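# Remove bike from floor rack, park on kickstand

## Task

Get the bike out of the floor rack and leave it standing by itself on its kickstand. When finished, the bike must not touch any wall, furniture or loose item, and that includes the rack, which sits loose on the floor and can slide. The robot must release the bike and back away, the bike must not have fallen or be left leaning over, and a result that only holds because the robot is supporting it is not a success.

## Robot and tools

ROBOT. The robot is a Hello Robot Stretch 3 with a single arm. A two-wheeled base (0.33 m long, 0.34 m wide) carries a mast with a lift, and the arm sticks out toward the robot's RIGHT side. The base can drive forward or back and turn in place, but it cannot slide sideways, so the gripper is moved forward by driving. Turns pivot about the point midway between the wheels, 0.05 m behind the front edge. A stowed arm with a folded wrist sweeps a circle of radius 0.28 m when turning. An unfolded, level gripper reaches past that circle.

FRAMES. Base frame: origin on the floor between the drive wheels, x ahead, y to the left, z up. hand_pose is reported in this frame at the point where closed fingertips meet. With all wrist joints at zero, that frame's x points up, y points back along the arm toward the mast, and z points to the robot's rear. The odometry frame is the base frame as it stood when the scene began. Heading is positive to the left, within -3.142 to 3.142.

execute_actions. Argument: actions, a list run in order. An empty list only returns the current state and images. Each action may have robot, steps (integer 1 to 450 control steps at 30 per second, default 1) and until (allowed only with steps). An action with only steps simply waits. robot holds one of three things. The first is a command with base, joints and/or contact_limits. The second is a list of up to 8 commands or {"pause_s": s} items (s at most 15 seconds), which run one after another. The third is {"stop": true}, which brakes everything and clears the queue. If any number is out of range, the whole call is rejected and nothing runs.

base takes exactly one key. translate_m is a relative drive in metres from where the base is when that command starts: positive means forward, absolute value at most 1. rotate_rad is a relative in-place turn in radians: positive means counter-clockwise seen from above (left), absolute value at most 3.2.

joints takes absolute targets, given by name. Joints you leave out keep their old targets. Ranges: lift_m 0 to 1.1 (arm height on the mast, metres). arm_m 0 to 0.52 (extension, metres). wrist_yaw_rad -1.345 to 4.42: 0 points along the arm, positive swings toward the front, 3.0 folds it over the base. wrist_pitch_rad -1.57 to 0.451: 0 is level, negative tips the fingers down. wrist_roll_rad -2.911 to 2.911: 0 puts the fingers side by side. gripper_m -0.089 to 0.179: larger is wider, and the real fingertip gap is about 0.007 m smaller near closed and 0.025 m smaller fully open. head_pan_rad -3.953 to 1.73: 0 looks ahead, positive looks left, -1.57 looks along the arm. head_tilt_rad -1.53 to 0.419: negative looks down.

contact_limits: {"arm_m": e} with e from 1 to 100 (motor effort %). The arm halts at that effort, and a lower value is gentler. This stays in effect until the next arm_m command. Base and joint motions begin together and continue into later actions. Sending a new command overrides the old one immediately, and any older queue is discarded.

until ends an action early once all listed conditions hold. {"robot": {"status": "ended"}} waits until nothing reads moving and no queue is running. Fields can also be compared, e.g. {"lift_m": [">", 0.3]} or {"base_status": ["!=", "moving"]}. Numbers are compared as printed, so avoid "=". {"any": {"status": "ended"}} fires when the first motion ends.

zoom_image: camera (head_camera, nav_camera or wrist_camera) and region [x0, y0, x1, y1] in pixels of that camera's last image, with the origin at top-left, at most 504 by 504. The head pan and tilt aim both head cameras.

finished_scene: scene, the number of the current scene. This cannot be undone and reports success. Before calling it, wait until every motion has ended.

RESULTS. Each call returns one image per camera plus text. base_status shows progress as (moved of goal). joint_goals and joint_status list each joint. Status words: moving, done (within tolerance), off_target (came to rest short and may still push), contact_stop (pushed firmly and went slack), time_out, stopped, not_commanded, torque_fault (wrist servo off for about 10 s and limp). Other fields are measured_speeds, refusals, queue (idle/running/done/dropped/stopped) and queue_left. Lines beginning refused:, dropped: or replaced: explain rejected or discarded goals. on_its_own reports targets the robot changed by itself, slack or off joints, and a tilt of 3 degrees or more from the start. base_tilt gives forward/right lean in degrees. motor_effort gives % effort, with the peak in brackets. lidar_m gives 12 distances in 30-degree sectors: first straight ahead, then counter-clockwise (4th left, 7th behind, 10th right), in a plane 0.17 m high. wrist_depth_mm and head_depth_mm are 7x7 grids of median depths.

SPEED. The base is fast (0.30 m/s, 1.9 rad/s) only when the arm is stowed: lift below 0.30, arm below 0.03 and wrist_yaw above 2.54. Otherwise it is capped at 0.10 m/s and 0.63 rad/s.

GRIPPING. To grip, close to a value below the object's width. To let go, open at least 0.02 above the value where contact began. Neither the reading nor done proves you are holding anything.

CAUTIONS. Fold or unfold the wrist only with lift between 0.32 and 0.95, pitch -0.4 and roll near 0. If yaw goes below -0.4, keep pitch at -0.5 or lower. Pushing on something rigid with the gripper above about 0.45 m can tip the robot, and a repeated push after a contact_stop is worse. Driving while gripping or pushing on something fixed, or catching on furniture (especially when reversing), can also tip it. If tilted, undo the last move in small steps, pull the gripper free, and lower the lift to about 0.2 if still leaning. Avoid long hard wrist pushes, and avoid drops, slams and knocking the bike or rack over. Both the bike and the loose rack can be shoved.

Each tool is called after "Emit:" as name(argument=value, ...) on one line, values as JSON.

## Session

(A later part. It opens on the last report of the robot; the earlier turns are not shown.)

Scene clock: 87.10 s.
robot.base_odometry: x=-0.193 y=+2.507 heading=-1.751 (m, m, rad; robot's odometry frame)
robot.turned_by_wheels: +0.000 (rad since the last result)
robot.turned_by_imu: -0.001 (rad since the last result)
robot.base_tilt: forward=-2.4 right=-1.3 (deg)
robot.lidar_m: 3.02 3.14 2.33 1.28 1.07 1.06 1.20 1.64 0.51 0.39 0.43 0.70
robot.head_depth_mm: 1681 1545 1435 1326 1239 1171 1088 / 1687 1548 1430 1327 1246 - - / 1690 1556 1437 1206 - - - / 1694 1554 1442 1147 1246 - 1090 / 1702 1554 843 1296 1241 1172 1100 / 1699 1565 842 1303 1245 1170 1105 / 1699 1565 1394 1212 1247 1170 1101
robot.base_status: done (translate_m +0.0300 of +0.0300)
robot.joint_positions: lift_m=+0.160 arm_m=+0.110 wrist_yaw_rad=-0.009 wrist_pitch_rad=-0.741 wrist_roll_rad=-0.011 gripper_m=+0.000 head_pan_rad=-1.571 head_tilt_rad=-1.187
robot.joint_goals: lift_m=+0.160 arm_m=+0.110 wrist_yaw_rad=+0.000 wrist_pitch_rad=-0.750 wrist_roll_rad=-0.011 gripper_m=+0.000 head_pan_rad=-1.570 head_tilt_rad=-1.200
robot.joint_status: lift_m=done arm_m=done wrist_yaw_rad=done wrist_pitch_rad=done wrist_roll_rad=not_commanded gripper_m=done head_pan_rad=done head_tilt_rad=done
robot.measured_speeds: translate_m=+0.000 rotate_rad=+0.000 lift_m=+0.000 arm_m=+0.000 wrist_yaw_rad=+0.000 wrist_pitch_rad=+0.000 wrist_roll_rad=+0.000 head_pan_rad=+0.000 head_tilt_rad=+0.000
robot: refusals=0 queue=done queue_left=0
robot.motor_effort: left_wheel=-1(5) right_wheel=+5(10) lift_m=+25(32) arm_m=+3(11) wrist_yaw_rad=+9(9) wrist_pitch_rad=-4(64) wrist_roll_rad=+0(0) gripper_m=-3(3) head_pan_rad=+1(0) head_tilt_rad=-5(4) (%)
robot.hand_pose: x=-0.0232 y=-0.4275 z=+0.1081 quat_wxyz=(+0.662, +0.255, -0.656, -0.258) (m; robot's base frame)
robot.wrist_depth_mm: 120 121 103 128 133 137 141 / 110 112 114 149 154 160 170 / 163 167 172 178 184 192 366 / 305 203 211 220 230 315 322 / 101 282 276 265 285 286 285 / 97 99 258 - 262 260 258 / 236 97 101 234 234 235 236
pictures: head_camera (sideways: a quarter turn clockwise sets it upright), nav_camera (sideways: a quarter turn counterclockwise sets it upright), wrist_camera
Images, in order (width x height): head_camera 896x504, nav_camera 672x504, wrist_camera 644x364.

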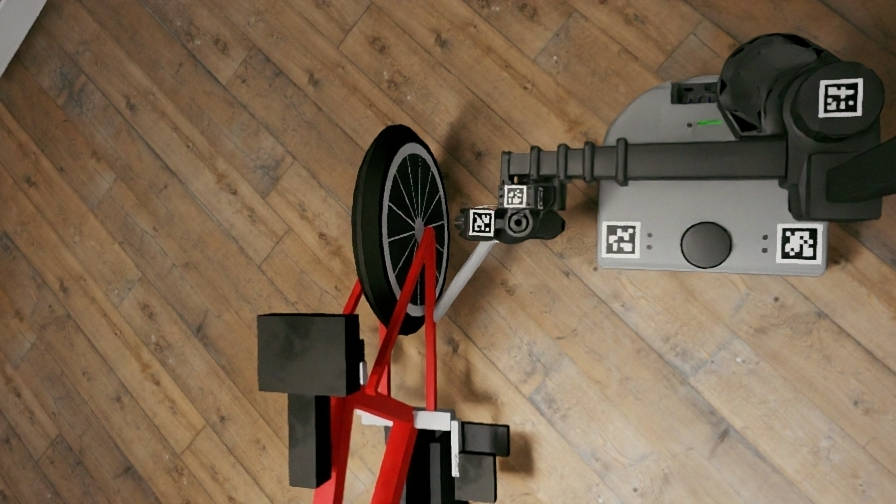

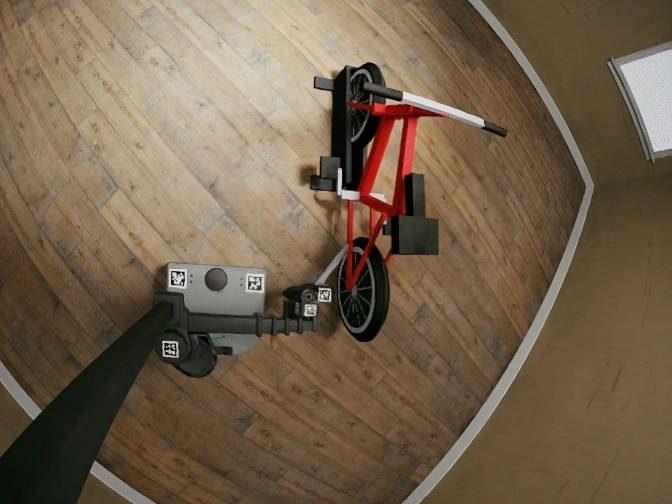

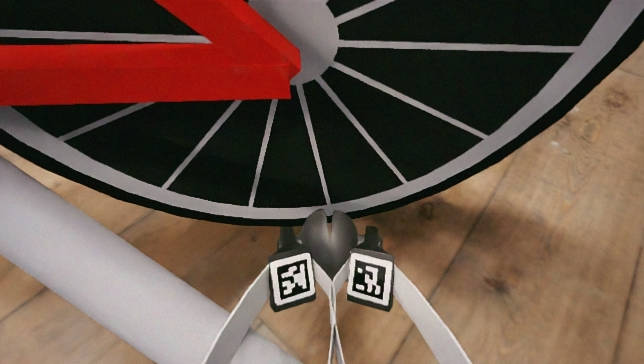

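Held. Continue.

Emit:
execute_actions(actions=[{"robot":{"base":{"translate_m":0.04},"joints":{"lift_m":0.11}},"steps":60,"until":{"robot":{"status":"ended"}}},{"robot":{"base":{"translate_m":0.12},"joints":{"arm_m":0.09,"lift_m":0.10}},"steps":90,"until":{"robot":{"status":"ended"}}}])

Scene clock: 91.03 s.
robot.base_odometry: x=-0.222 y=+2.350 heading=-1.751 (m, m, rad; robot's odometry frame)
robot.turned_by_wheels: +0.000 (rad since the last result)
robot.turned_by_imu: +0.000 (rad since the last result)
robot.base_tilt: forward=-2.4 right=-1.3 (deg)
robot.lidar_m: 2.89 3.03 2.60 1.42 1.19 1.18 1.33 1.74 0.50 0.39 0.60 0.64
robot.head_depth_mm: 1686 1551 1428 1317 1238 1162 1098 / 1694 1552 1429 1293 1249 - 1072 / 1690 1550 1416 1284 1271 - - / 1696 1564 825 1296 1244 - 1089 / 1700 1560 925 1299 1247 1167 1101 / 1696 1559 1407 1201 1251 1165 1105 / 1700 1567 1429 1206 1252 1173 1105
robot.base_status: done (translate_m +0.1200 of +0.1200)
robot.joint_positions: lift_m=+0.100 arm_m=+0.090 wrist_yaw_rad=-0.011 wrist_pitch_rad=-0.762 wrist_roll_rad=-0.011 gripper_m=+0.000 head_pan_rad=-1.571 head_tilt_rad=-1.187
robot.joint_goals: lift_m=+0.100 arm_m=+0.090 wrist_yaw_rad=+0.000 wrist_pitch_rad=-0.750 wrist_roll_rad=-0.011 gripper_m=+0.000 head_pan_rad=-1.570 head_tilt_rad=-1.200
robot.joint_status: lift_m=done arm_m=done wrist_yaw_rad=done wrist_pitch_rad=done wrist_roll_rad=not_commanded gripper_m=done head_pan_rad=done head_tilt_rad=done
robot.measured_speeds: translate_m=+0.000 rotate_rad=+0.000 lift_m=+0.000 arm_m=+0.000 wrist_yaw_rad=+0.000 wrist_pitch_rad=+0.000 wrist_roll_rad=+0.000 head_pan_rad=+0.000 head_tilt_rad=+0.000
robot: refusals=0 queue=done queue_left=0
robot.motor_effort: left_wheel=-2(7) right_wheel=+10(18) lift_m=+27(28) arm_m=-2(3) wrist_yaw_rad=+10(17) wrist_pitch_rad=+4(4) wrist_roll_rad=+0(0) gripper_m=-3(4) head_pan_rad=+0(0) head_tilt_rad=-5(5) (%)
robot.hand_pose: x=-0.0234 y=-0.4038 z=+0.0444 quat_wxyz=(+0.659, +0.261, -0.654, -0.266) (m; robot's base frame)
robot.wrist_depth_mm: 380 62 72 145 149 153 157 / 303 62 162 170 175 179 184 / 274 62 259 268 209 219 257 / 242 62 232 243 241 243 241 / 217 61 210 223 216 216 216 / 195 61 193 - 197 194 196 / 180 61 173 179 179 179 178
pictures: head_camera (sideways: a quarter turn clockwise sets it upright), nav_camera (sideways: a quarter turn counterclockwise sets it upright), wrist_camera
Images, in order (width x height): head_camera 896x504, nav_camera 672x504, wrist_camera 644x364.

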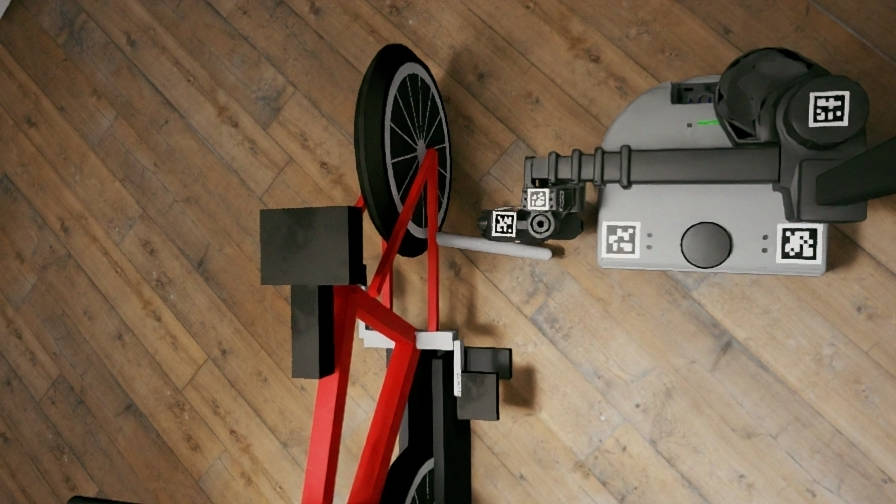

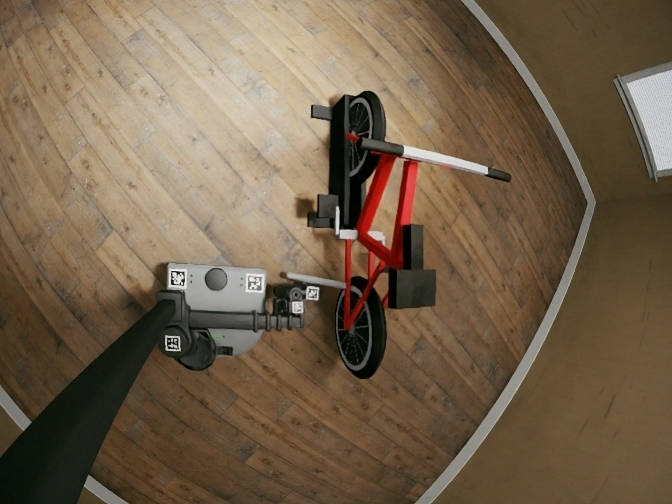

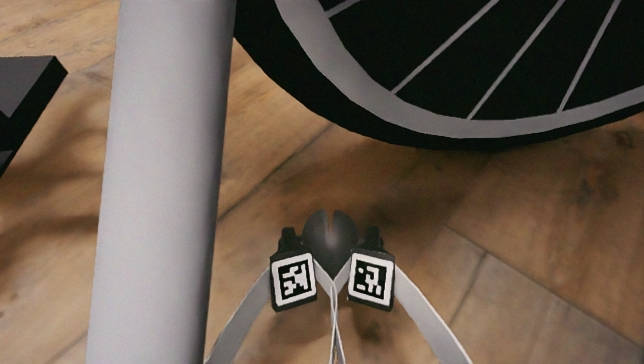

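Emit:
execute_actions(actions=[{"robot":[{"base":{"translate_m":-0.04}},{"joints":{"arm_m":0.0,"lift_m":0.3}},{"joints":{"wrist_pitch_rad":-0.1,"lift_m":0.36,"gripper_m":0.11},"base":{"translate_m":0.13}}],"steps":300,"until":{"robot":{"status":"ended"}}}])

Scene clock: 97.97 s.
robot.base_odometry: x=-0.238 y=+2.261 heading=-1.751 (m, m, rad; robot's odometry frame)
robot.turned_by_wheels: +0.000 (rad since the last result)
robot.turned_by_imu: +0.000 (rad since the last result)
robot.base_tilt: forward=-2.4 right=-1.2 (deg)
robot.lidar_m: 2.83 2.98 2.72 1.50 1.25 1.25 1.40 1.80 0.49 0.40 0.55 0.63
robot.head_depth_mm: 1695 1548 1435 1286 1242 1174 - / 1700 1551 1433 1278 1257 - - / 1692 1552 824 1223 - - - / 1695 1556 921 1308 1258 - 1092 / 1696 1561 1408 1188 1251 1168 1100 / 1698 1552 1408 1199 1247 1173 1102 / 1699 1541 992 1183 1250 1174 1102
robot.base_status: done (translate_m +0.1300 of +0.1300)
robot.joint_positions: lift_m=+0.360 arm_m=+0.001 wrist_yaw_rad=-0.001 wrist_pitch_rad=-0.122 wrist_roll_rad=-0.011 gripper_m=+0.110 head_pan_rad=-1.571 head_tilt_rad=-1.187
robot.joint_goals: lift_m=+0.360 arm_m=+0.000 wrist_yaw_rad=+0.000 wrist_pitch_rad=-0.100 wrist_roll_rad=-0.011 gripper_m=+0.110 head_pan_rad=-1.570 head_tilt_rad=-1.200
robot.joint_status: lift_m=done arm_m=done wrist_yaw_rad=done wrist_pitch_rad=done wrist_roll_rad=not_commanded gripper_m=done head_pan_rad=done head_tilt_rad=done
robot.measured_speeds: translate_m=+0.000 rotate_rad=+0.000 lift_m=+0.000 arm_m=+0.000 wrist_yaw_rad=+0.000 wrist_pitch_rad=+0.000 wrist_roll_rad=+0.000 head_pan_rad=+0.000 head_tilt_rad=+0.000
robot: refusals=0 queue=done queue_left=0
robot.motor_effort: left_wheel=+2(7) right_wheel=-2(10) lift_m=+33(34) arm_m=-4(5) wrist_yaw_rad=+1(10) wrist_pitch_rad=+7(7) wrist_roll_rad=+0(0) gripper_m=+0(81) head_pan_rad=+1(1) head_tilt_rad=-5(5) (%)
robot.hand_pose: x=-0.0218 y=-0.3976 z=+0.4435 quat_wxyz=(+0.710, +0.043, -0.702, -0.044) (m; robot's base frame)
robot.wrist_depth_mm: - - - - - - - / - 207 206 196 170 - - / 215 225 - - - - - / - - 236 301 - - - / - - - 250 - - - / 839 863 271 775 291 278 278 / 271 318 409 428 288 286 294
pictures: head_camera (sideways: a quarter turn clockwise sets it upright), nav_camera (sideways: a quarter turn counterclockwise sets it upright), wrist_camera
Images, in order (width x height): head_camera 896x504, nav_camera 672x504, wrist_camera 644x364.

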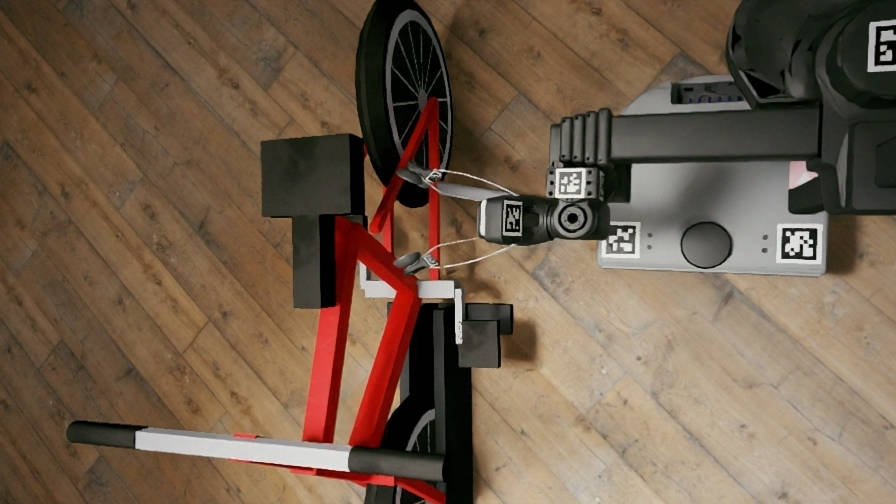

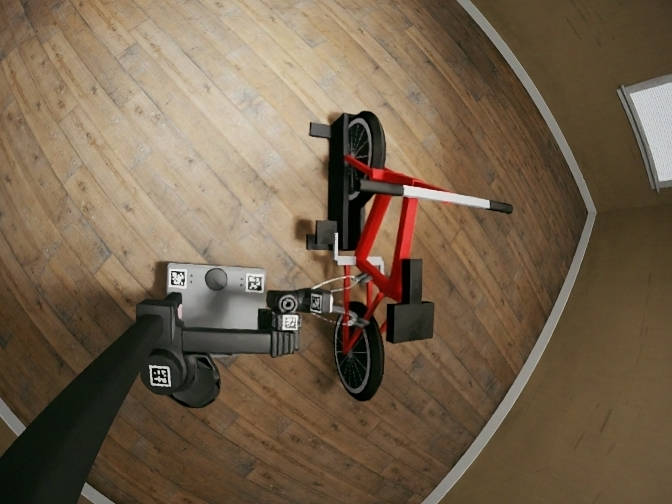

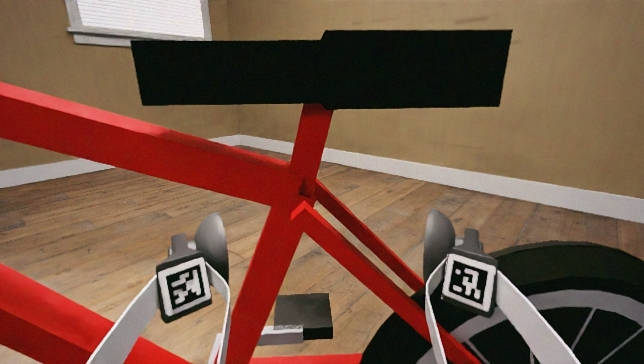

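Emit:
execute_actions(actions=[{"robot":[{"joints":{"lift_m":0.31,"gripper_m":0.09},"base":{"translate_m":0.055}},{"joints":{"arm_m":0.075}}],"steps":300,"until":{"robot":{"status":"ended"}}}])

Scene clock: 101.23 s.
robot.base_odometry: x=-0.248 y=+2.207 heading=-1.751 (m, m, rad; robot's odometry frame)
robot.turned_by_wheels: +0.000 (rad since the last result)
robot.turned_by_imu: +0.000 (rad since the last result)
robot.base_tilt: forward=-2.4 right=-1.3 (deg)
robot.lidar_m: 2.78 2.94 2.87 1.54 1.30 1.29 1.45 1.84 0.41 0.49 0.52 0.63
robot.head_depth_mm: 1685 1547 1435 1284 1242 1174 - / 1692 1552 831 1264 1248 - - / 1696 1551 842 1303 - - - / 1692 1555 1402 1295 1243 - 1089 / 1693 1558 1402 1203 1239 1170 1100 / 1700 1520 837 1179 1247 1171 1101 / 1698 1558 1442 1178 1250 1175 1106
robot.base_status: done (translate_m +0.0550 of +0.0550)
robot.joint_positions: lift_m=+0.310 arm_m=+0.075 wrist_yaw_rad=+0.001 wrist_pitch_rad=-0.123 wrist_roll_rad=-0.011 gripper_m=+0.090 head_pan_rad=-1.571 head_tilt_rad=-1.187
robot.joint_goals: lift_m=+0.310 arm_m=+0.075 wrist_yaw_rad=+0.000 wrist_pitch_rad=-0.100 wrist_roll_rad=-0.011 gripper_m=+0.090 head_pan_rad=-1.570 head_tilt_rad=-1.200
robot.joint_status: lift_m=done arm_m=done wrist_yaw_rad=done wrist_pitch_rad=done wrist_roll_rad=not_commanded gripper_m=done head_pan_rad=done head_tilt_rad=done
robot.measured_speeds: translate_m=+0.000 rotate_rad=+0.000 lift_m=+0.000 arm_m=+0.000 wrist_yaw_rad=+0.000 wrist_pitch_rad=+0.000 wrist_roll_rad=+0.000 head_pan_rad=+0.000 head_tilt_rad=+0.000
robot: refusals=0 queue=done queue_left=0
robot.motor_effort: left_wheel=+2(7) right_wheel=-2(3) lift_m=+28(32) arm_m=+5(6) wrist_yaw_rad=+0(2) wrist_pitch_rad=+8(9) wrist_roll_rad=+0(0) gripper_m=+1(72) head_pan_rad=+0(1) head_tilt_rad=-4(6) (%)
robot.hand_pose: x=-0.0212 y=-0.4710 z=+0.3936 quat_wxyz=(+0.710, +0.044, -0.702, -0.043) (m; robot's base frame)
robot.wrist_depth_mm: 131 - - - 146 - - / - 138 142 - 153 - - / - - 149 150 156 - - / - - - - 159 - - / - - - 185 863 859 948 / 750 760 709 184 688 146 199 / 197 592 595 195 572 221 193
pictures: head_camera (sideways: a quarter turn clockwise sets it upright), nav_camera (sideways: a quarter turn counterclockwise sets it upright), wrist_camera
Images, in order (width x height): head_camera 896x504, nav_camera 672x504, wrist_camera 644x364.

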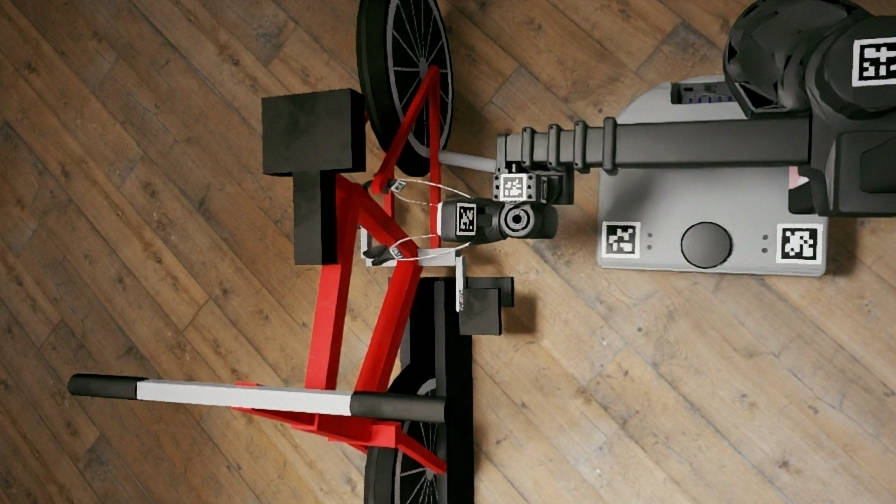

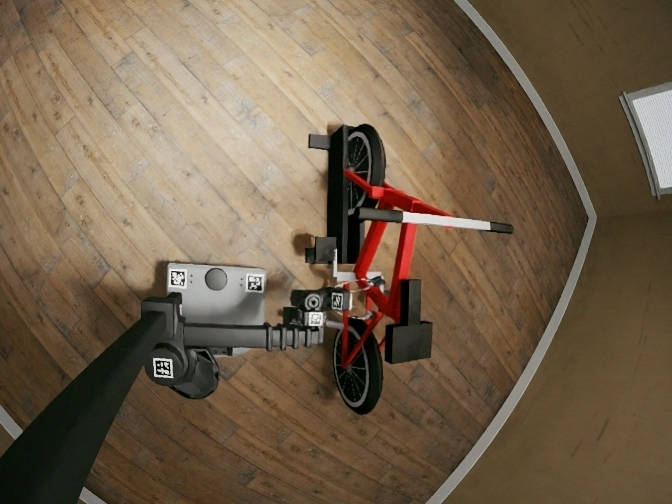

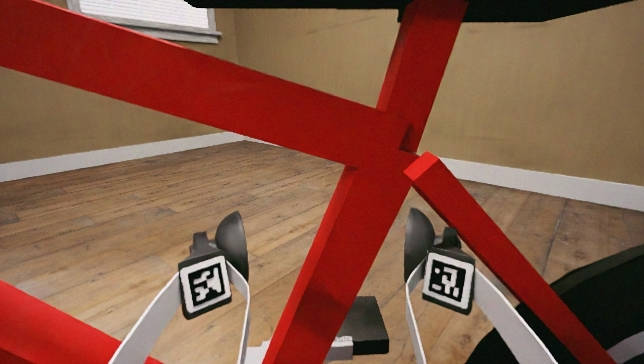

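Emit:
execute_actions(actions=[{"robot":[{"base":{"translate_m":-0.008},"joints":{"gripper_m":-0.04}},{"joints":{"arm_m":0.065,"head_pan_rad":-1.2}},{"base":{"translate_m":-0.2}}],"steps":300,"until":{"robot":{"status":"ended"}}}])

Scene clock: 107.20 s.
robot.base_odometry: x=-0.210 y=+2.412 heading=-1.751 (m, m, rad; robot's odometry frame)
robot.turned_by_wheels: +0.000 (rad since the last result)
robot.turned_by_imu: +0.000 (rad since the last result)
robot.base_tilt: forward=-2.5 right=-1.2 (deg)
robot.lidar_m: 2.95 3.08 2.48 1.36 1.14 1.14 1.28 1.70 0.51 0.41 0.57 0.66
robot.head_depth_mm: 1687 1554 813 1058 1240 1163 1113 / 1684 1547 891 1158 - - - / 1673 1557 1401 1303 1245 - - / 1693 1520 1071 1305 1244 - - / 1696 1559 989 1311 1242 1170 1102 / 1693 1558 1148 1336 1245 1172 1102 / 1699 1565 1300 1341 1248 1172 1100
robot.base_status: done (translate_m -0.2000 of -0.2000)
robot.joint_positions: lift_m=+0.310 arm_m=+0.065 wrist_yaw_rad=+0.011 wrist_pitch_rad=-0.126 wrist_roll_rad=-0.004 gripper_m=-0.039 head_pan_rad=-1.207 head_tilt_rad=-1.187
robot.joint_goals: lift_m=+0.310 arm_m=+0.065 wrist_yaw_rad=+0.000 wrist_pitch_rad=-0.100 wrist_roll_rad=-0.004 gripper_m=-0.040 head_pan_rad=-1.200 head_tilt_rad=-1.200
robot.joint_status: lift_m=done arm_m=done wrist_yaw_rad=done wrist_pitch_rad=done wrist_roll_rad=not_commanded gripper_m=done head_pan_rad=done head_tilt_rad=done
robot.measured_speeds: translate_m=+0.000 rotate_rad=+0.000 lift_m=+0.000 arm_m=+0.000 wrist_yaw_rad=+0.000 wrist_pitch_rad=+0.000 wrist_roll_rad=+0.000 head_pan_rad=+0.000 head_tilt_rad=+0.000
robot: refusals=0 queue=done queue_left=0
robot.motor_effort: left_wheel=+4(7) right_wheel=-7(18) lift_m=+29(29) arm_m=-3(7) wrist_yaw_rad=-9(28) wrist_pitch_rad=+9(14) wrist_roll_rad=-3(12) gripper_m=-14(97) head_pan_rad=+4(38) head_tilt_rad=-5(5) (%)
robot.hand_pose: x=-0.0188 y=-0.4614 z=+0.3927 quat_wxyz=(+0.708, +0.049, -0.704, -0.041) (m; robot's base frame)
robot.wrist_depth_mm: - - - 177 218 - - / 174 177 - - - - - / - - 185 241 - - - / - - - 196 - - - / - - 958 - 567 890 219 / 769 766 713 - 234 219 217 / 228 553 352 364 248 223 231
pictures: head_camera (sideways: a quarter turn clockwise sets it upright), nav_camera (sideways: a quarter turn counterclockwise sets it upright), wrist_camera
Images, in order (width x height): head_camera 896x504, nav_camera 672x504, wrist_camera 644x364.

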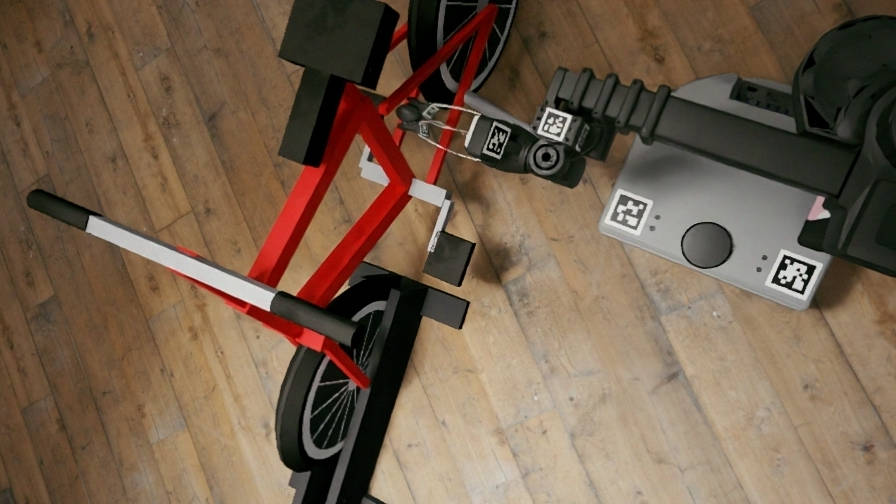

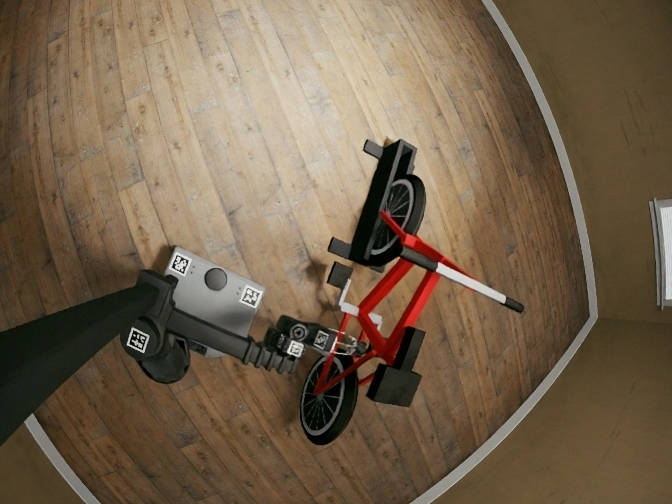

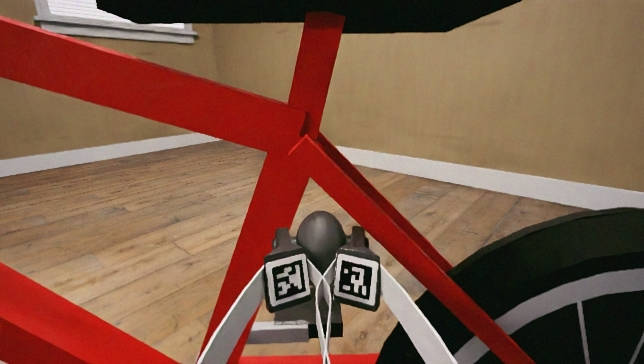

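Emit:
execute_actions(actions=[{"robot":[{"joints":{"arm_m":0.02}},{"base":{"translate_m":0.045},"joints":{"gripper_m":0.085,"lift_m":0.3}},{"joints":{"arm_m":0.13}},{"joints":{"gripper_m":-0.03}}],"steps":300,"until":{"robot":{"status":"ended"}}}])

Scene clock: 113.87 s.
robot.base_odometry: x=-0.219 y=+2.368 heading=-1.751 (m, m, rad; robot's odometry frame)
robot.turned_by_wheels: +0.000 (rad since the last result)
robot.turned_by_imu: -0.001 (rad since the last result)
robot.base_tilt: forward=-2.6 right=-1.2 (deg)
robot.lidar_m: 2.91 3.05 2.56 1.40 1.17 1.17 1.32 1.73 0.42 0.43 0.54 0.66
robot.head_depth_mm: 1689 1547 820 1074 1242 1168 1111 / 1690 1548 899 1119 - - - / 1667 1532 1403 1301 1243 - - / 1685 1531 1003 1304 1244 - - / 1697 1555 1066 1309 1242 1166 1101 / 1693 1556 1191 1334 1246 1168 1102 / 1701 1564 1336 1337 1251 1173 1105
robot.base_status: done (translate_m +0.0450 of +0.0450)
robot.joint_positions: lift_m=+0.300 arm_m=+0.130 wrist_yaw_rad=-0.001 wrist_pitch_rad=-0.122 wrist_roll_rad=+0.030 gripper_m=-0.029 head_pan_rad=-1.207 head_tilt_rad=-1.187
robot.joint_goals: lift_m=+0.300 arm_m=+0.130 wrist_yaw_rad=+0.000 wrist_pitch_rad=-0.100 wrist_roll_rad=+0.030 gripper_m=-0.030 head_pan_rad=-1.200 head_tilt_rad=-1.200
robot.joint_status: lift_m=done arm_m=done wrist_yaw_rad=done wrist_pitch_rad=done wrist_roll_rad=not_commanded gripper_m=done head_pan_rad=done head_tilt_rad=done
robot.measured_speeds: translate_m=+0.000 rotate_rad=+0.000 lift_m=+0.000 arm_m=+0.000 wrist_yaw_rad=+0.000 wrist_pitch_rad=+0.000 wrist_roll_rad=+0.000 head_pan_rad=+0.000 head_tilt_rad=+0.000
robot: refusals=0 queue=done queue_left=0
robot.motor_effort: left_wheel=+2(8) right_wheel=+0(7) lift_m=+27(29) arm_m=+4(4) wrist_yaw_rad=+1(9) wrist_pitch_rad=+7(9) wrist_roll_rad=-17(17) gripper_m=-22(97) head_pan_rad=+5(5) head_tilt_rad=-5(5) (%)
robot.hand_pose: x=-0.0218 y=-0.5261 z=+0.3838 quat_wxyz=(+0.695, +0.042, -0.716, -0.044) (m; robot's base frame)
robot.wrist_depth_mm: 106 - - - 116 - - / 111 111 113 126 121 - - / - - 118 120 126 - - / - - - 129 91 - - / - - - 134 865 97 900 / 797 772 765 140 703 628 178 / 634 599 573 149 566 526 113
pictures: head_camera (sideways: a quarter turn clockwise sets it upright), nav_camera (sideways: a quarter turn counterclockwise sets it upright), wrist_camera
Images, in order (width x height): head_camera 896x504, nav_camera 672x504, wrist_camera 644x364.

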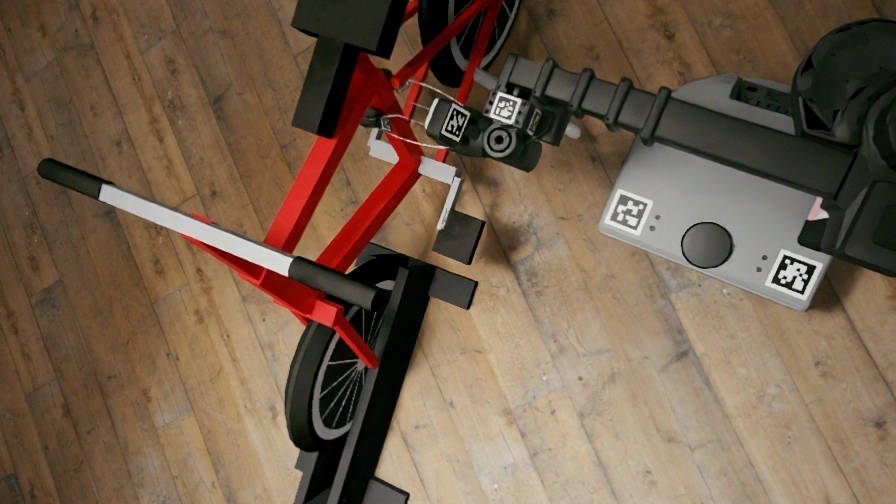

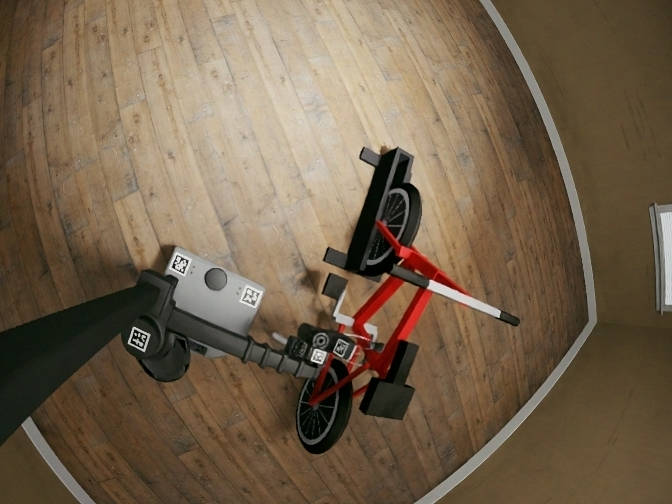

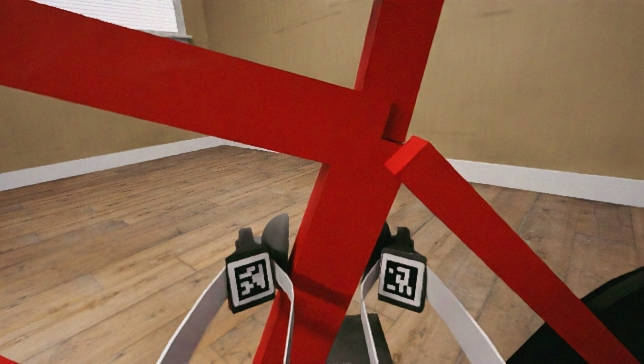

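Good grip. Pull toward me, roll back.

Emit:
execute_actions(actions=[{"robot":[{"joints":{"arm_m":0.095}},{"base":{"translate_m":-0.18}}],"steps":300,"until":{"robot":{"status":"ended"}}}])

Scene clock: 118.27 s.
robot.base_odometry: x=-0.186 y=+2.545 heading=-1.751 (m, m, rad; robot's odometry frame)
robot.turned_by_wheels: +0.000 (rad since the last result)
robot.turned_by_imu: +0.000 (rad since the last result)
robot.base_tilt: forward=-2.5 right=-1.3 (deg)
robot.lidar_m: 3.09 3.17 2.26 1.24 1.04 1.03 1.17 1.61 0.42 0.43 0.50 0.60
robot.head_depth_mm: 1678 1547 1425 987 1238 1163 1117 / 1688 1551 1433 1290 - - - / 1693 1537 1434 1290 1241 - - / 1693 1550 1010 1321 1244 - - / 1698 1560 1025 1303 1250 1170 1096 / 1703 1560 1172 1317 1247 1170 1099 / 1700 1558 1335 1335 1254 1172 1103
robot.base_status: done (translate_m -0.1800 of -0.1800)
robot.joint_positions: lift_m=+0.300 arm_m=+0.095 wrist_yaw_rad=+0.017 wrist_pitch_rad=-0.123 wrist_roll_rad=+0.030 gripper_m=-0.020 head_pan_rad=-1.207 head_tilt_rad=-1.187
robot.joint_goals: lift_m=+0.300 arm_m=+0.095 wrist_yaw_rad=+0.000 wrist_pitch_rad=-0.100 wrist_roll_rad=+0.030 gripper_m=-0.021 head_pan_rad=-1.200 head_tilt_rad=-1.200
robot.joint_status: lift_m=done arm_m=done wrist_yaw_rad=done wrist_pitch_rad=done wrist_roll_rad=not_commanded gripper_m=done head_pan_rad=done head_tilt_rad=done
robot.measured_speeds: translate_m=+0.000 rotate_rad=-0.001 lift_m=+0.000 arm_m=+0.000 wrist_yaw_rad=-0.080 wrist_pitch_rad=+0.000 wrist_roll_rad=+0.000 head_pan_rad=+0.000 head_tilt_rad=+0.000
robot: refusals=0 queue=done queue_left=0
robot.on_its_own: gripper_m is held at -0.021, not at your -0.030, by its stall guard, which is not easing now
robot.motor_effort: left_wheel=+5(14) right_wheel=-8(32) lift_m=+29(29) arm_m=-1(16) wrist_yaw_rad=-12(52) wrist_pitch_rad=+8(9) wrist_roll_rad=-17(17) gripper_m=-22(27) head_pan_rad=+4(5) head_tilt_rad=-4(5) (%)
robot.hand_pose: x=-0.0173 y=-0.4914 z=+0.3834 quat_wxyz=(+0.696, +0.049, -0.716, -0.039) (m; robot's base frame)
robot.wrist_depth_mm: 103 - - - 107 - 924 / 99 101 104 127 114 - 937 / - 108 109 113 - - - / - - - 123 93 - - / - - - 130 826 801 859 / 793 751 762 139 710 106 175 / 629 623 568 152 554 187 164
pictures: head_camera (sideways: a quarter turn clockwise sets it upright), nav_camera (sideways: a quarter turn counterclockwise sets it upright), wrist_camera
Images, in order (width x height): head_camera 896x504, nav_camera 672x504, wrist_camera 644x364.

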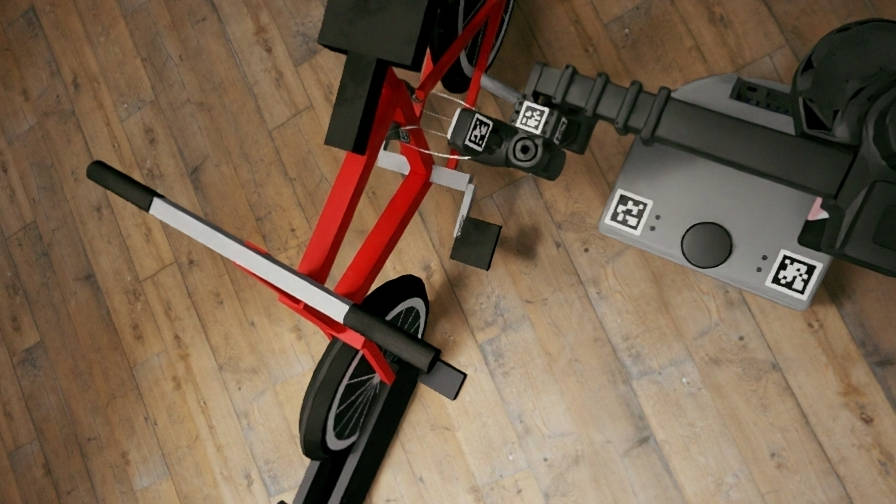

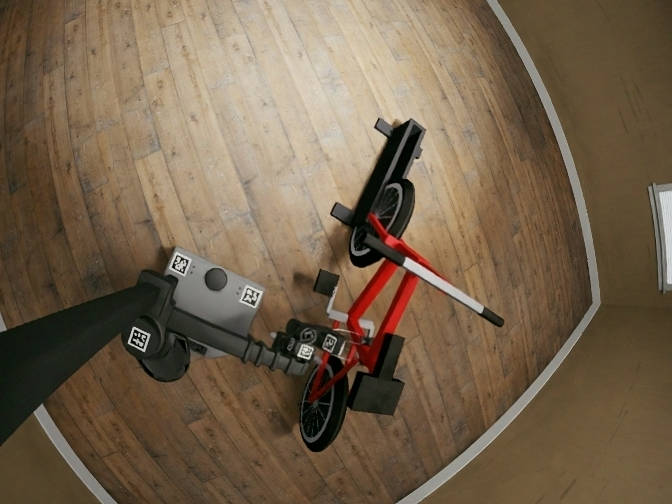

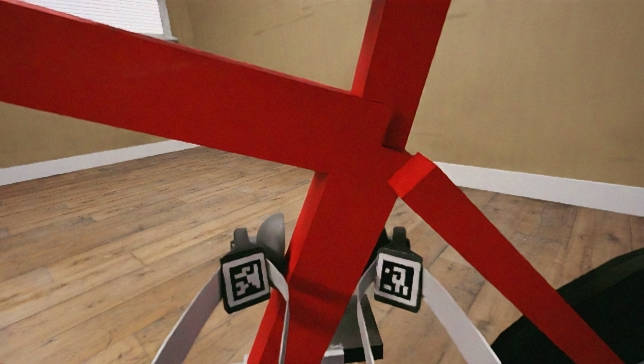

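Emit:
execute_actions(actions=[{"robot":[{"base":{"translate_m":-0.27}},{"joints":{"arm_m":0.05,"head_tilt_rad":-1.0}}],"steps":300,"until":{"robot":{"status":"ended"}}}])

Scene clock: 123.50 s.
robot.base_odometry: x=-0.138 y=+2.810 heading=-1.751 (m, m, rad; robot's odometry frame)
robot.turned_by_wheels: +0.000 (rad since the last result)
robot.turned_by_imu: -0.001 (rad since the last result)
robot.base_tilt: forward=-2.5 right=-1.3 (deg)
robot.lidar_m: 3.30 3.33 1.86 1.00 0.84 0.84 0.94 1.43 0.44 0.37 0.30 0.54
robot.head_depth_mm: 1904 1898 1645 1457 776 1187 1086 / 2124 1901 1656 1461 1071 1201 - / 2240 1913 1654 1459 1091 1192 - / 2247 1901 1657 1423 1098 1189 1110 / 2258 1912 1657 1465 1098 1190 1087 / 2256 1909 1659 1459 1294 1173 1088 / 2231 1910 1663 1417 1315 1185 1093
robot.base_status: done (translate_m -0.2700 of -0.2700)
robot.joint_positions: lift_m=+0.300 arm_m=+0.050 wrist_yaw_rad=+0.003 wrist_pitch_rad=-0.160 wrist_roll_rad=+0.039 gripper_m=-0.020 head_pan_rad=-1.207 head_tilt_rad=-1.001
robot.joint_goals: lift_m=+0.300 arm_m=+0.050 wrist_yaw_rad=+0.000 wrist_pitch_rad=-0.100 wrist_roll_rad=+0.039 gripper_m=-0.018 head_pan_rad=-1.200 head_tilt_rad=-1.000
robot.joint_status: lift_m=done arm_m=done wrist_yaw_rad=done wrist_pitch_rad=done wrist_roll_rad=not_commanded gripper_m=done head_pan_rad=done head_tilt_rad=done
robot.measured_speeds: translate_m=+0.000 rotate_rad=+0.000 lift_m=+0.000 arm_m=+0.000 wrist_yaw_rad=+0.000 wrist_pitch_rad=+0.000 wrist_roll_rad=+0.000 head_pan_rad=+0.000 head_tilt_rad=+0.000
robot: refusals=0 queue=done queue_left=0
robot.on_its_own: gripper_m is held at -0.018, not at your -0.030, by its stall guard, which is still easing
robot.motor_effort: left_wheel=+2(6) right_wheel=-1(15) lift_m=+29(29) arm_m=+5(3) wrist_yaw_rad=-2(21) wrist_pitch_rad=+21(21) wrist_roll_rad=-20(21) gripper_m=-4(22) head_pan_rad=+4(4) head_tilt_rad=-1(10) (%)
robot.hand_pose: x=-0.0208 y=-0.4437 z=+0.3741 quat_wxyz=(+0.691, +0.057, -0.718, -0.057) (m; robot's base frame)
robot.wrist_depth_mm: - - - - 92 940 817 / - 79 93 - 98 - 852 / 82 85 90 96 105 - 868 / - - 101 106 116 - 901 / - 962 - 127 92 795 206 / 748 735 708 140 625 103 189 / 601 584 300 166 300 203 198
pictures: head_camera (sideways: a quarter turn clockwise sets it upright), nav_camera (sideways: a quarter turn counterclockwise sets it upright), wrist_camera
Images, in order (width x height): head_camera 896x504, nav_camera 672x504, wrist_camera 644x364.

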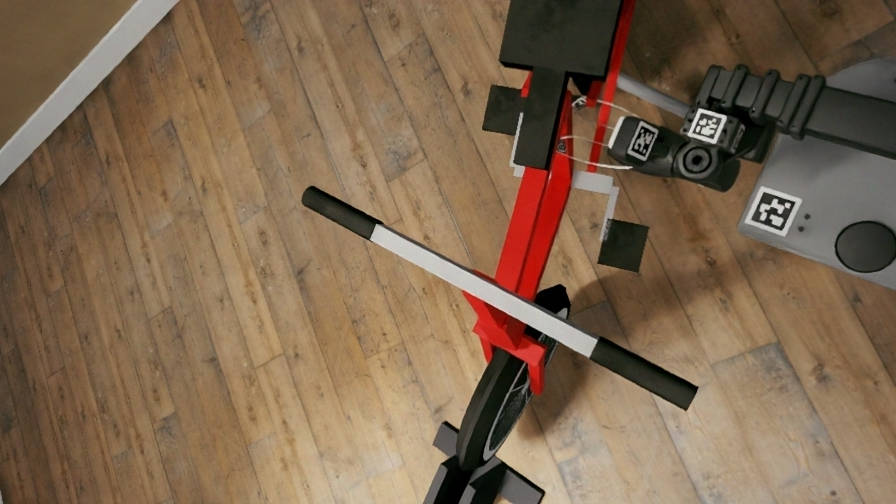

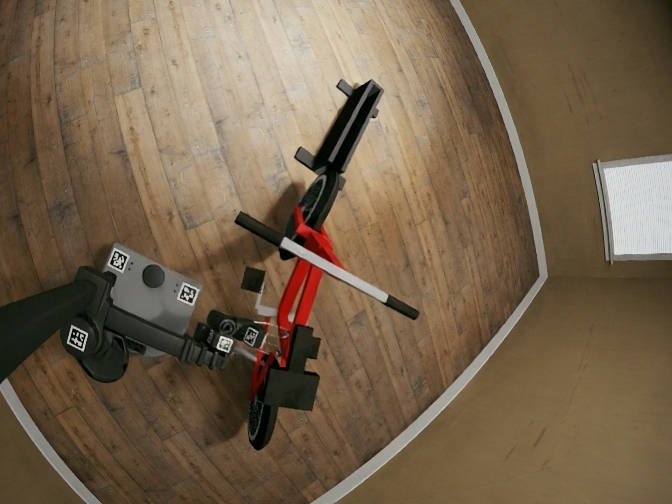

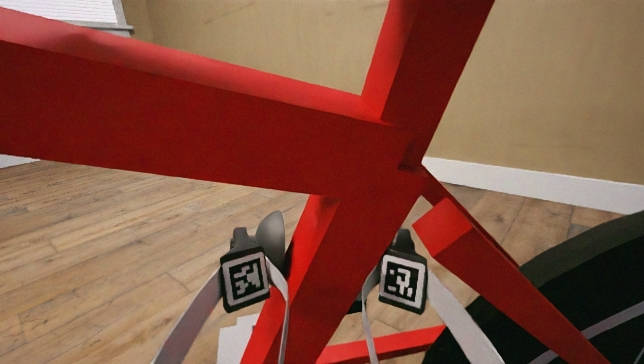

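Emit:
execute_actions(actions=[{"robot":[{"base":{"translate_m":-0.08}},{"joints":{"arm_m":0.025,"wrist_pitch_rad":-0.2}},{"joints":{"gripper_m":0.07}},{"joints":{"arm_m":0.0}}],"steps":300,"until":{"robot":{"status":"ended"}}}])

Scene clock: 129.27 s.
robot.base_odometry: x=-0.124 y=+2.889 heading=-1.751 (m, m, rad; robot's odometry frame)
robot.turned_by_wheels: +0.000 (rad since the last result)
robot.turned_by_imu: +0.000 (rad since the last result)
robot.base_tilt: forward=-2.5 right=-1.3 (deg)
robot.lidar_m: 3.35 3.40 1.73 0.93 0.78 0.78 0.87 1.38 0.42 0.34 0.30 0.49
robot.head_depth_mm: 1837 1859 1655 1463 772 1185 1087 / 2085 1905 1657 1461 838 1184 - / 2222 1902 1664 1464 1126 1169 - / 2231 1902 1658 1466 1024 1171 1114 / 2257 1907 1653 1463 1258 1187 1091 / 2241 1919 1658 1441 1255 1187 1090 / 2245 1912 1661 1436 1312 1191 1090
robot.base_status: done (translate_m -0.0800 of -0.0800)
robot.joint_positions: lift_m=+0.300 arm_m=+0.001 wrist_yaw_rad=+0.086 wrist_pitch_rad=-0.213 wrist_roll_rad=-0.003 gripper_m=+0.070 head_pan_rad=-1.207 head_tilt_rad=-1.001
robot.joint_goals: lift_m=+0.300 arm_m=+0.000 wrist_yaw_rad=+0.084 wrist_pitch_rad=-0.200 wrist_roll_rad=-0.003 gripper_m=+0.070 head_pan_rad=-1.200 head_tilt_rad=-1.000
robot.joint_status: lift_m=done arm_m=done wrist_yaw_rad=done wrist_pitch_rad=done wrist_roll_rad=not_commanded gripper_m=done head_pan_rad=done head_tilt_rad=done
robot.measured_speeds: translate_m=+0.000 rotate_rad=+0.000 lift_m=+0.000 arm_m=+0.000 wrist_yaw_rad=+0.000 wrist_pitch_rad=+0.000 wrist_roll_rad=+0.000 head_pan_rad=+0.000 head_tilt_rad=+0.000
robot: refusals=0 queue=done queue_left=0
robot.on_its_own: wrist_yaw_rad is held at +0.084, not at your +0.000, by its stall guard, which is not easing now
robot.motor_effort: left_wheel=+4(7) right_wheel=-3(12) lift_m=+30(30) arm_m=-4(16) wrist_yaw_rad=-1(22) wrist_pitch_rad=+4(22) wrist_roll_rad=-3(20) gripper_m=+0(79) head_pan_rad=+5(5) head_tilt_rad=+0(0) (%)
robot.hand_pose: x=-0.0005 y=-0.3907 z=+0.3609 quat_wxyz=(+0.707, +0.106, -0.698, -0.045) (m; robot's base frame)
robot.wrist_depth_mm: 91 97 - - 111 903 818 / 100 101 106 116 121 - 830 / - - 119 123 136 - 868 / - - - 151 138 - 874 / 871 829 883 165 788 217 204 / 644 658 212 196 474 188 220 / 195 216 244 493 268 253 270
pictures: head_camera (sideways: a quarter turn clockwise sets it upright), nav_camera (sideways: a quarter turn counterclockwise sets it upright), wrist_camera
Images, in order (width x height): head_camera 896x504, nav_camera 672x504, wrist_camera 644x364.

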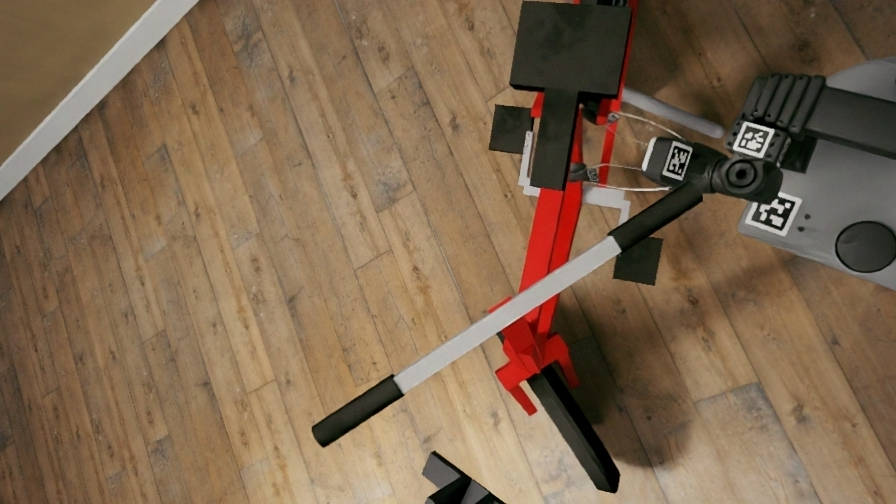

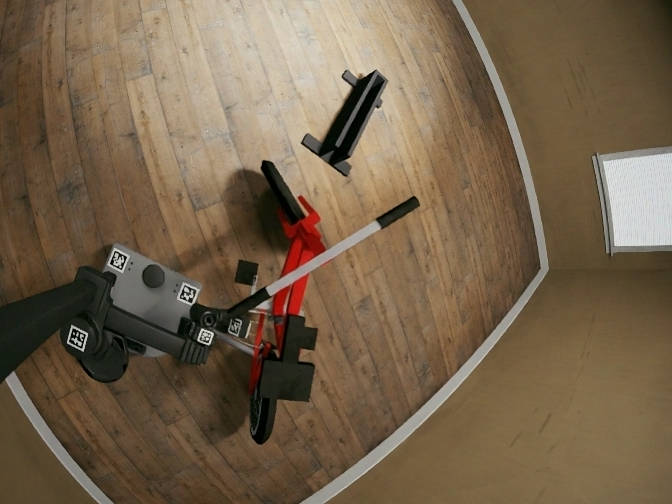

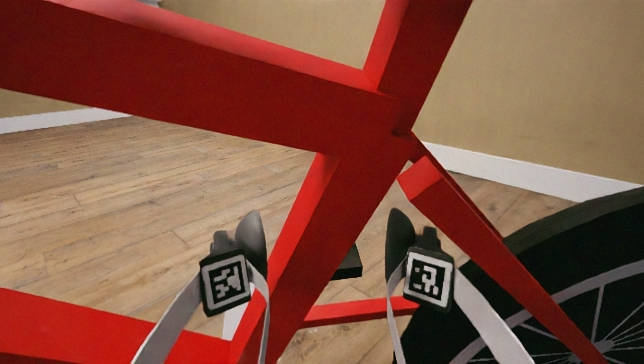

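Emit:
execute_actions(actions=[{"robot":[{"joints":{"wrist_pitch_rad":-0.85,"wrist_yaw_rad":0,"lift_m":0.35}},{"joints":{"gripper_m":0.0,"wrist_pitch_rad":-1.2,"head_pan_rad":-1.5}},{"base":{"translate_m":-0.3}}],"steps":300,"until":{"robot":{"status":"ended"}}}])

Scene clock: 136.03 s.
robot.base_odometry: x=-0.070 y=+3.184 heading=-1.751 (m, m, rad; robot's odometry frame)
robot.turned_by_wheels: +0.000 (rad since the last result)
robot.turned_by_imu: -0.001 (rad since the last result)
robot.base_tilt: forward=-2.4 right=-1.3 (deg)
robot.lidar_m: 0.81 3.60 1.24 0.66 0.56 0.55 0.62 1.01 1.18 0.45 0.45 0.49
robot.head_depth_mm: 1239 1407 1572 1455 1311 1185 1085 / 1357 1557 1651 1460 1306 1200 - / 1505 1762 1655 1462 1267 1219 - / 1682 1864 1658 1467 1255 1202 - / 1902 1899 1664 1460 1162 1189 1088 / 2141 1908 1656 1469 1125 1185 1088 / 2235 1908 1660 1473 1103 1175 1093
robot.base_status: done (translate_m -0.3000 of -0.3000)
robot.joint_positions: lift_m=+0.350 arm_m=+0.001 wrist_yaw_rad=+0.002 wrist_pitch_rad=-1.199 wrist_roll_rad=-0.004 gripper_m=+0.000 head_pan_rad=-1.493 head_tilt_rad=-1.001
robot.joint_goals: lift_m=+0.350 arm_m=+0.000 wrist_yaw_rad=+0.000 wrist_pitch_rad=-1.200 wrist_roll_rad=-0.004 gripper_m=+0.000 head_pan_rad=-1.500 head_tilt_rad=-1.000
robot.joint_status: lift_m=done arm_m=done wrist_yaw_rad=done wrist_pitch_rad=done wrist_roll_rad=not_commanded gripper_m=done head_pan_rad=done head_tilt_rad=done
robot.measured_speeds: translate_m=+0.000 rotate_rad=+0.000 lift_m=+0.000 arm_m=+0.000 wrist_yaw_rad=+0.000 wrist_pitch_rad=+0.000 wrist_roll_rad=+0.000 head_pan_rad=+0.000 head_tilt_rad=+0.000
robot: refusals=0 queue=done queue_left=0
robot.motor_effort: left_wheel=+2(4) right_wheel=-1(5) lift_m=+33(34) arm_m=-4(4) wrist_yaw_rad=-2(9) wrist_pitch_rad=-1(3) wrist_roll_rad=-3(3) gripper_m=-1(80) head_pan_rad=-4(34) head_tilt_rad=+0(0) (%)
robot.hand_pose: x=-0.0215 y=-0.2168 z=+0.2411 quat_wxyz=(+0.585, +0.400, -0.582, -0.398) (m; robot's base frame)
robot.wrist_depth_mm: 451 462 426 464 456 458 453 / 437 435 448 452 439 443 440 / 427 422 428 421 427 421 425 / 418 412 414 411 412 416 411 / 394 400 400 402 402 404 406 / 388 386 395 - - 390 392 / 378 380 380 - - - 380
pictures: head_camera (sideways: a quarter turn clockwise sets it upright), nav_camera (sideways: a quarter turn counterclockwise sets it upright), wrist_camera
Images, in order (width x height): head_camera 896x504, nav_camera 672x504, wrist_camera 644x364.

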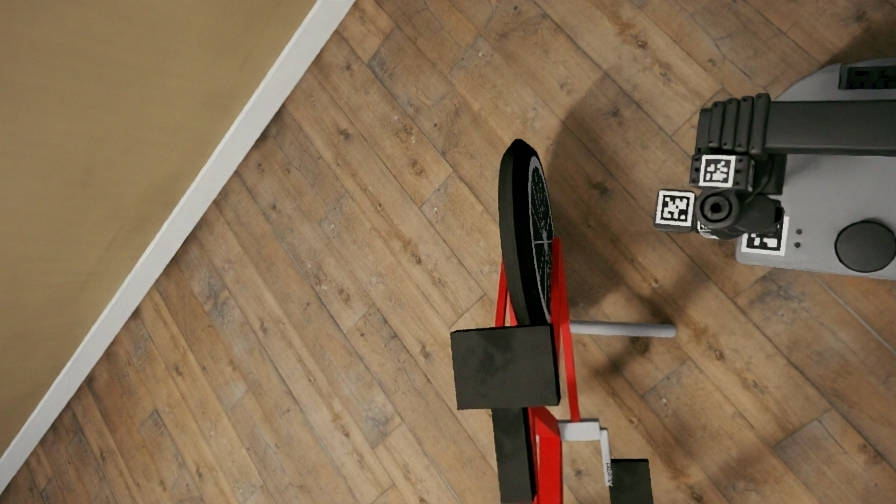

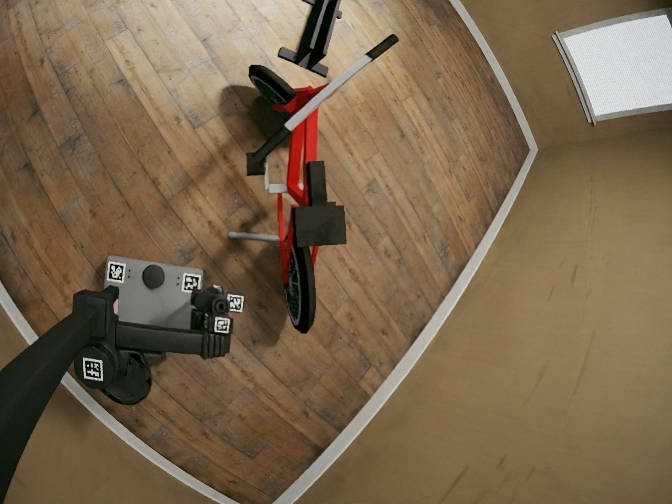

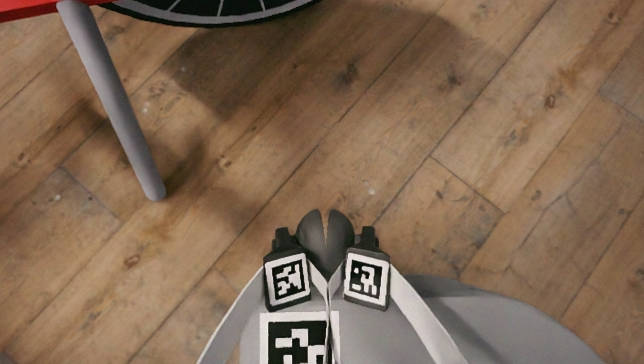

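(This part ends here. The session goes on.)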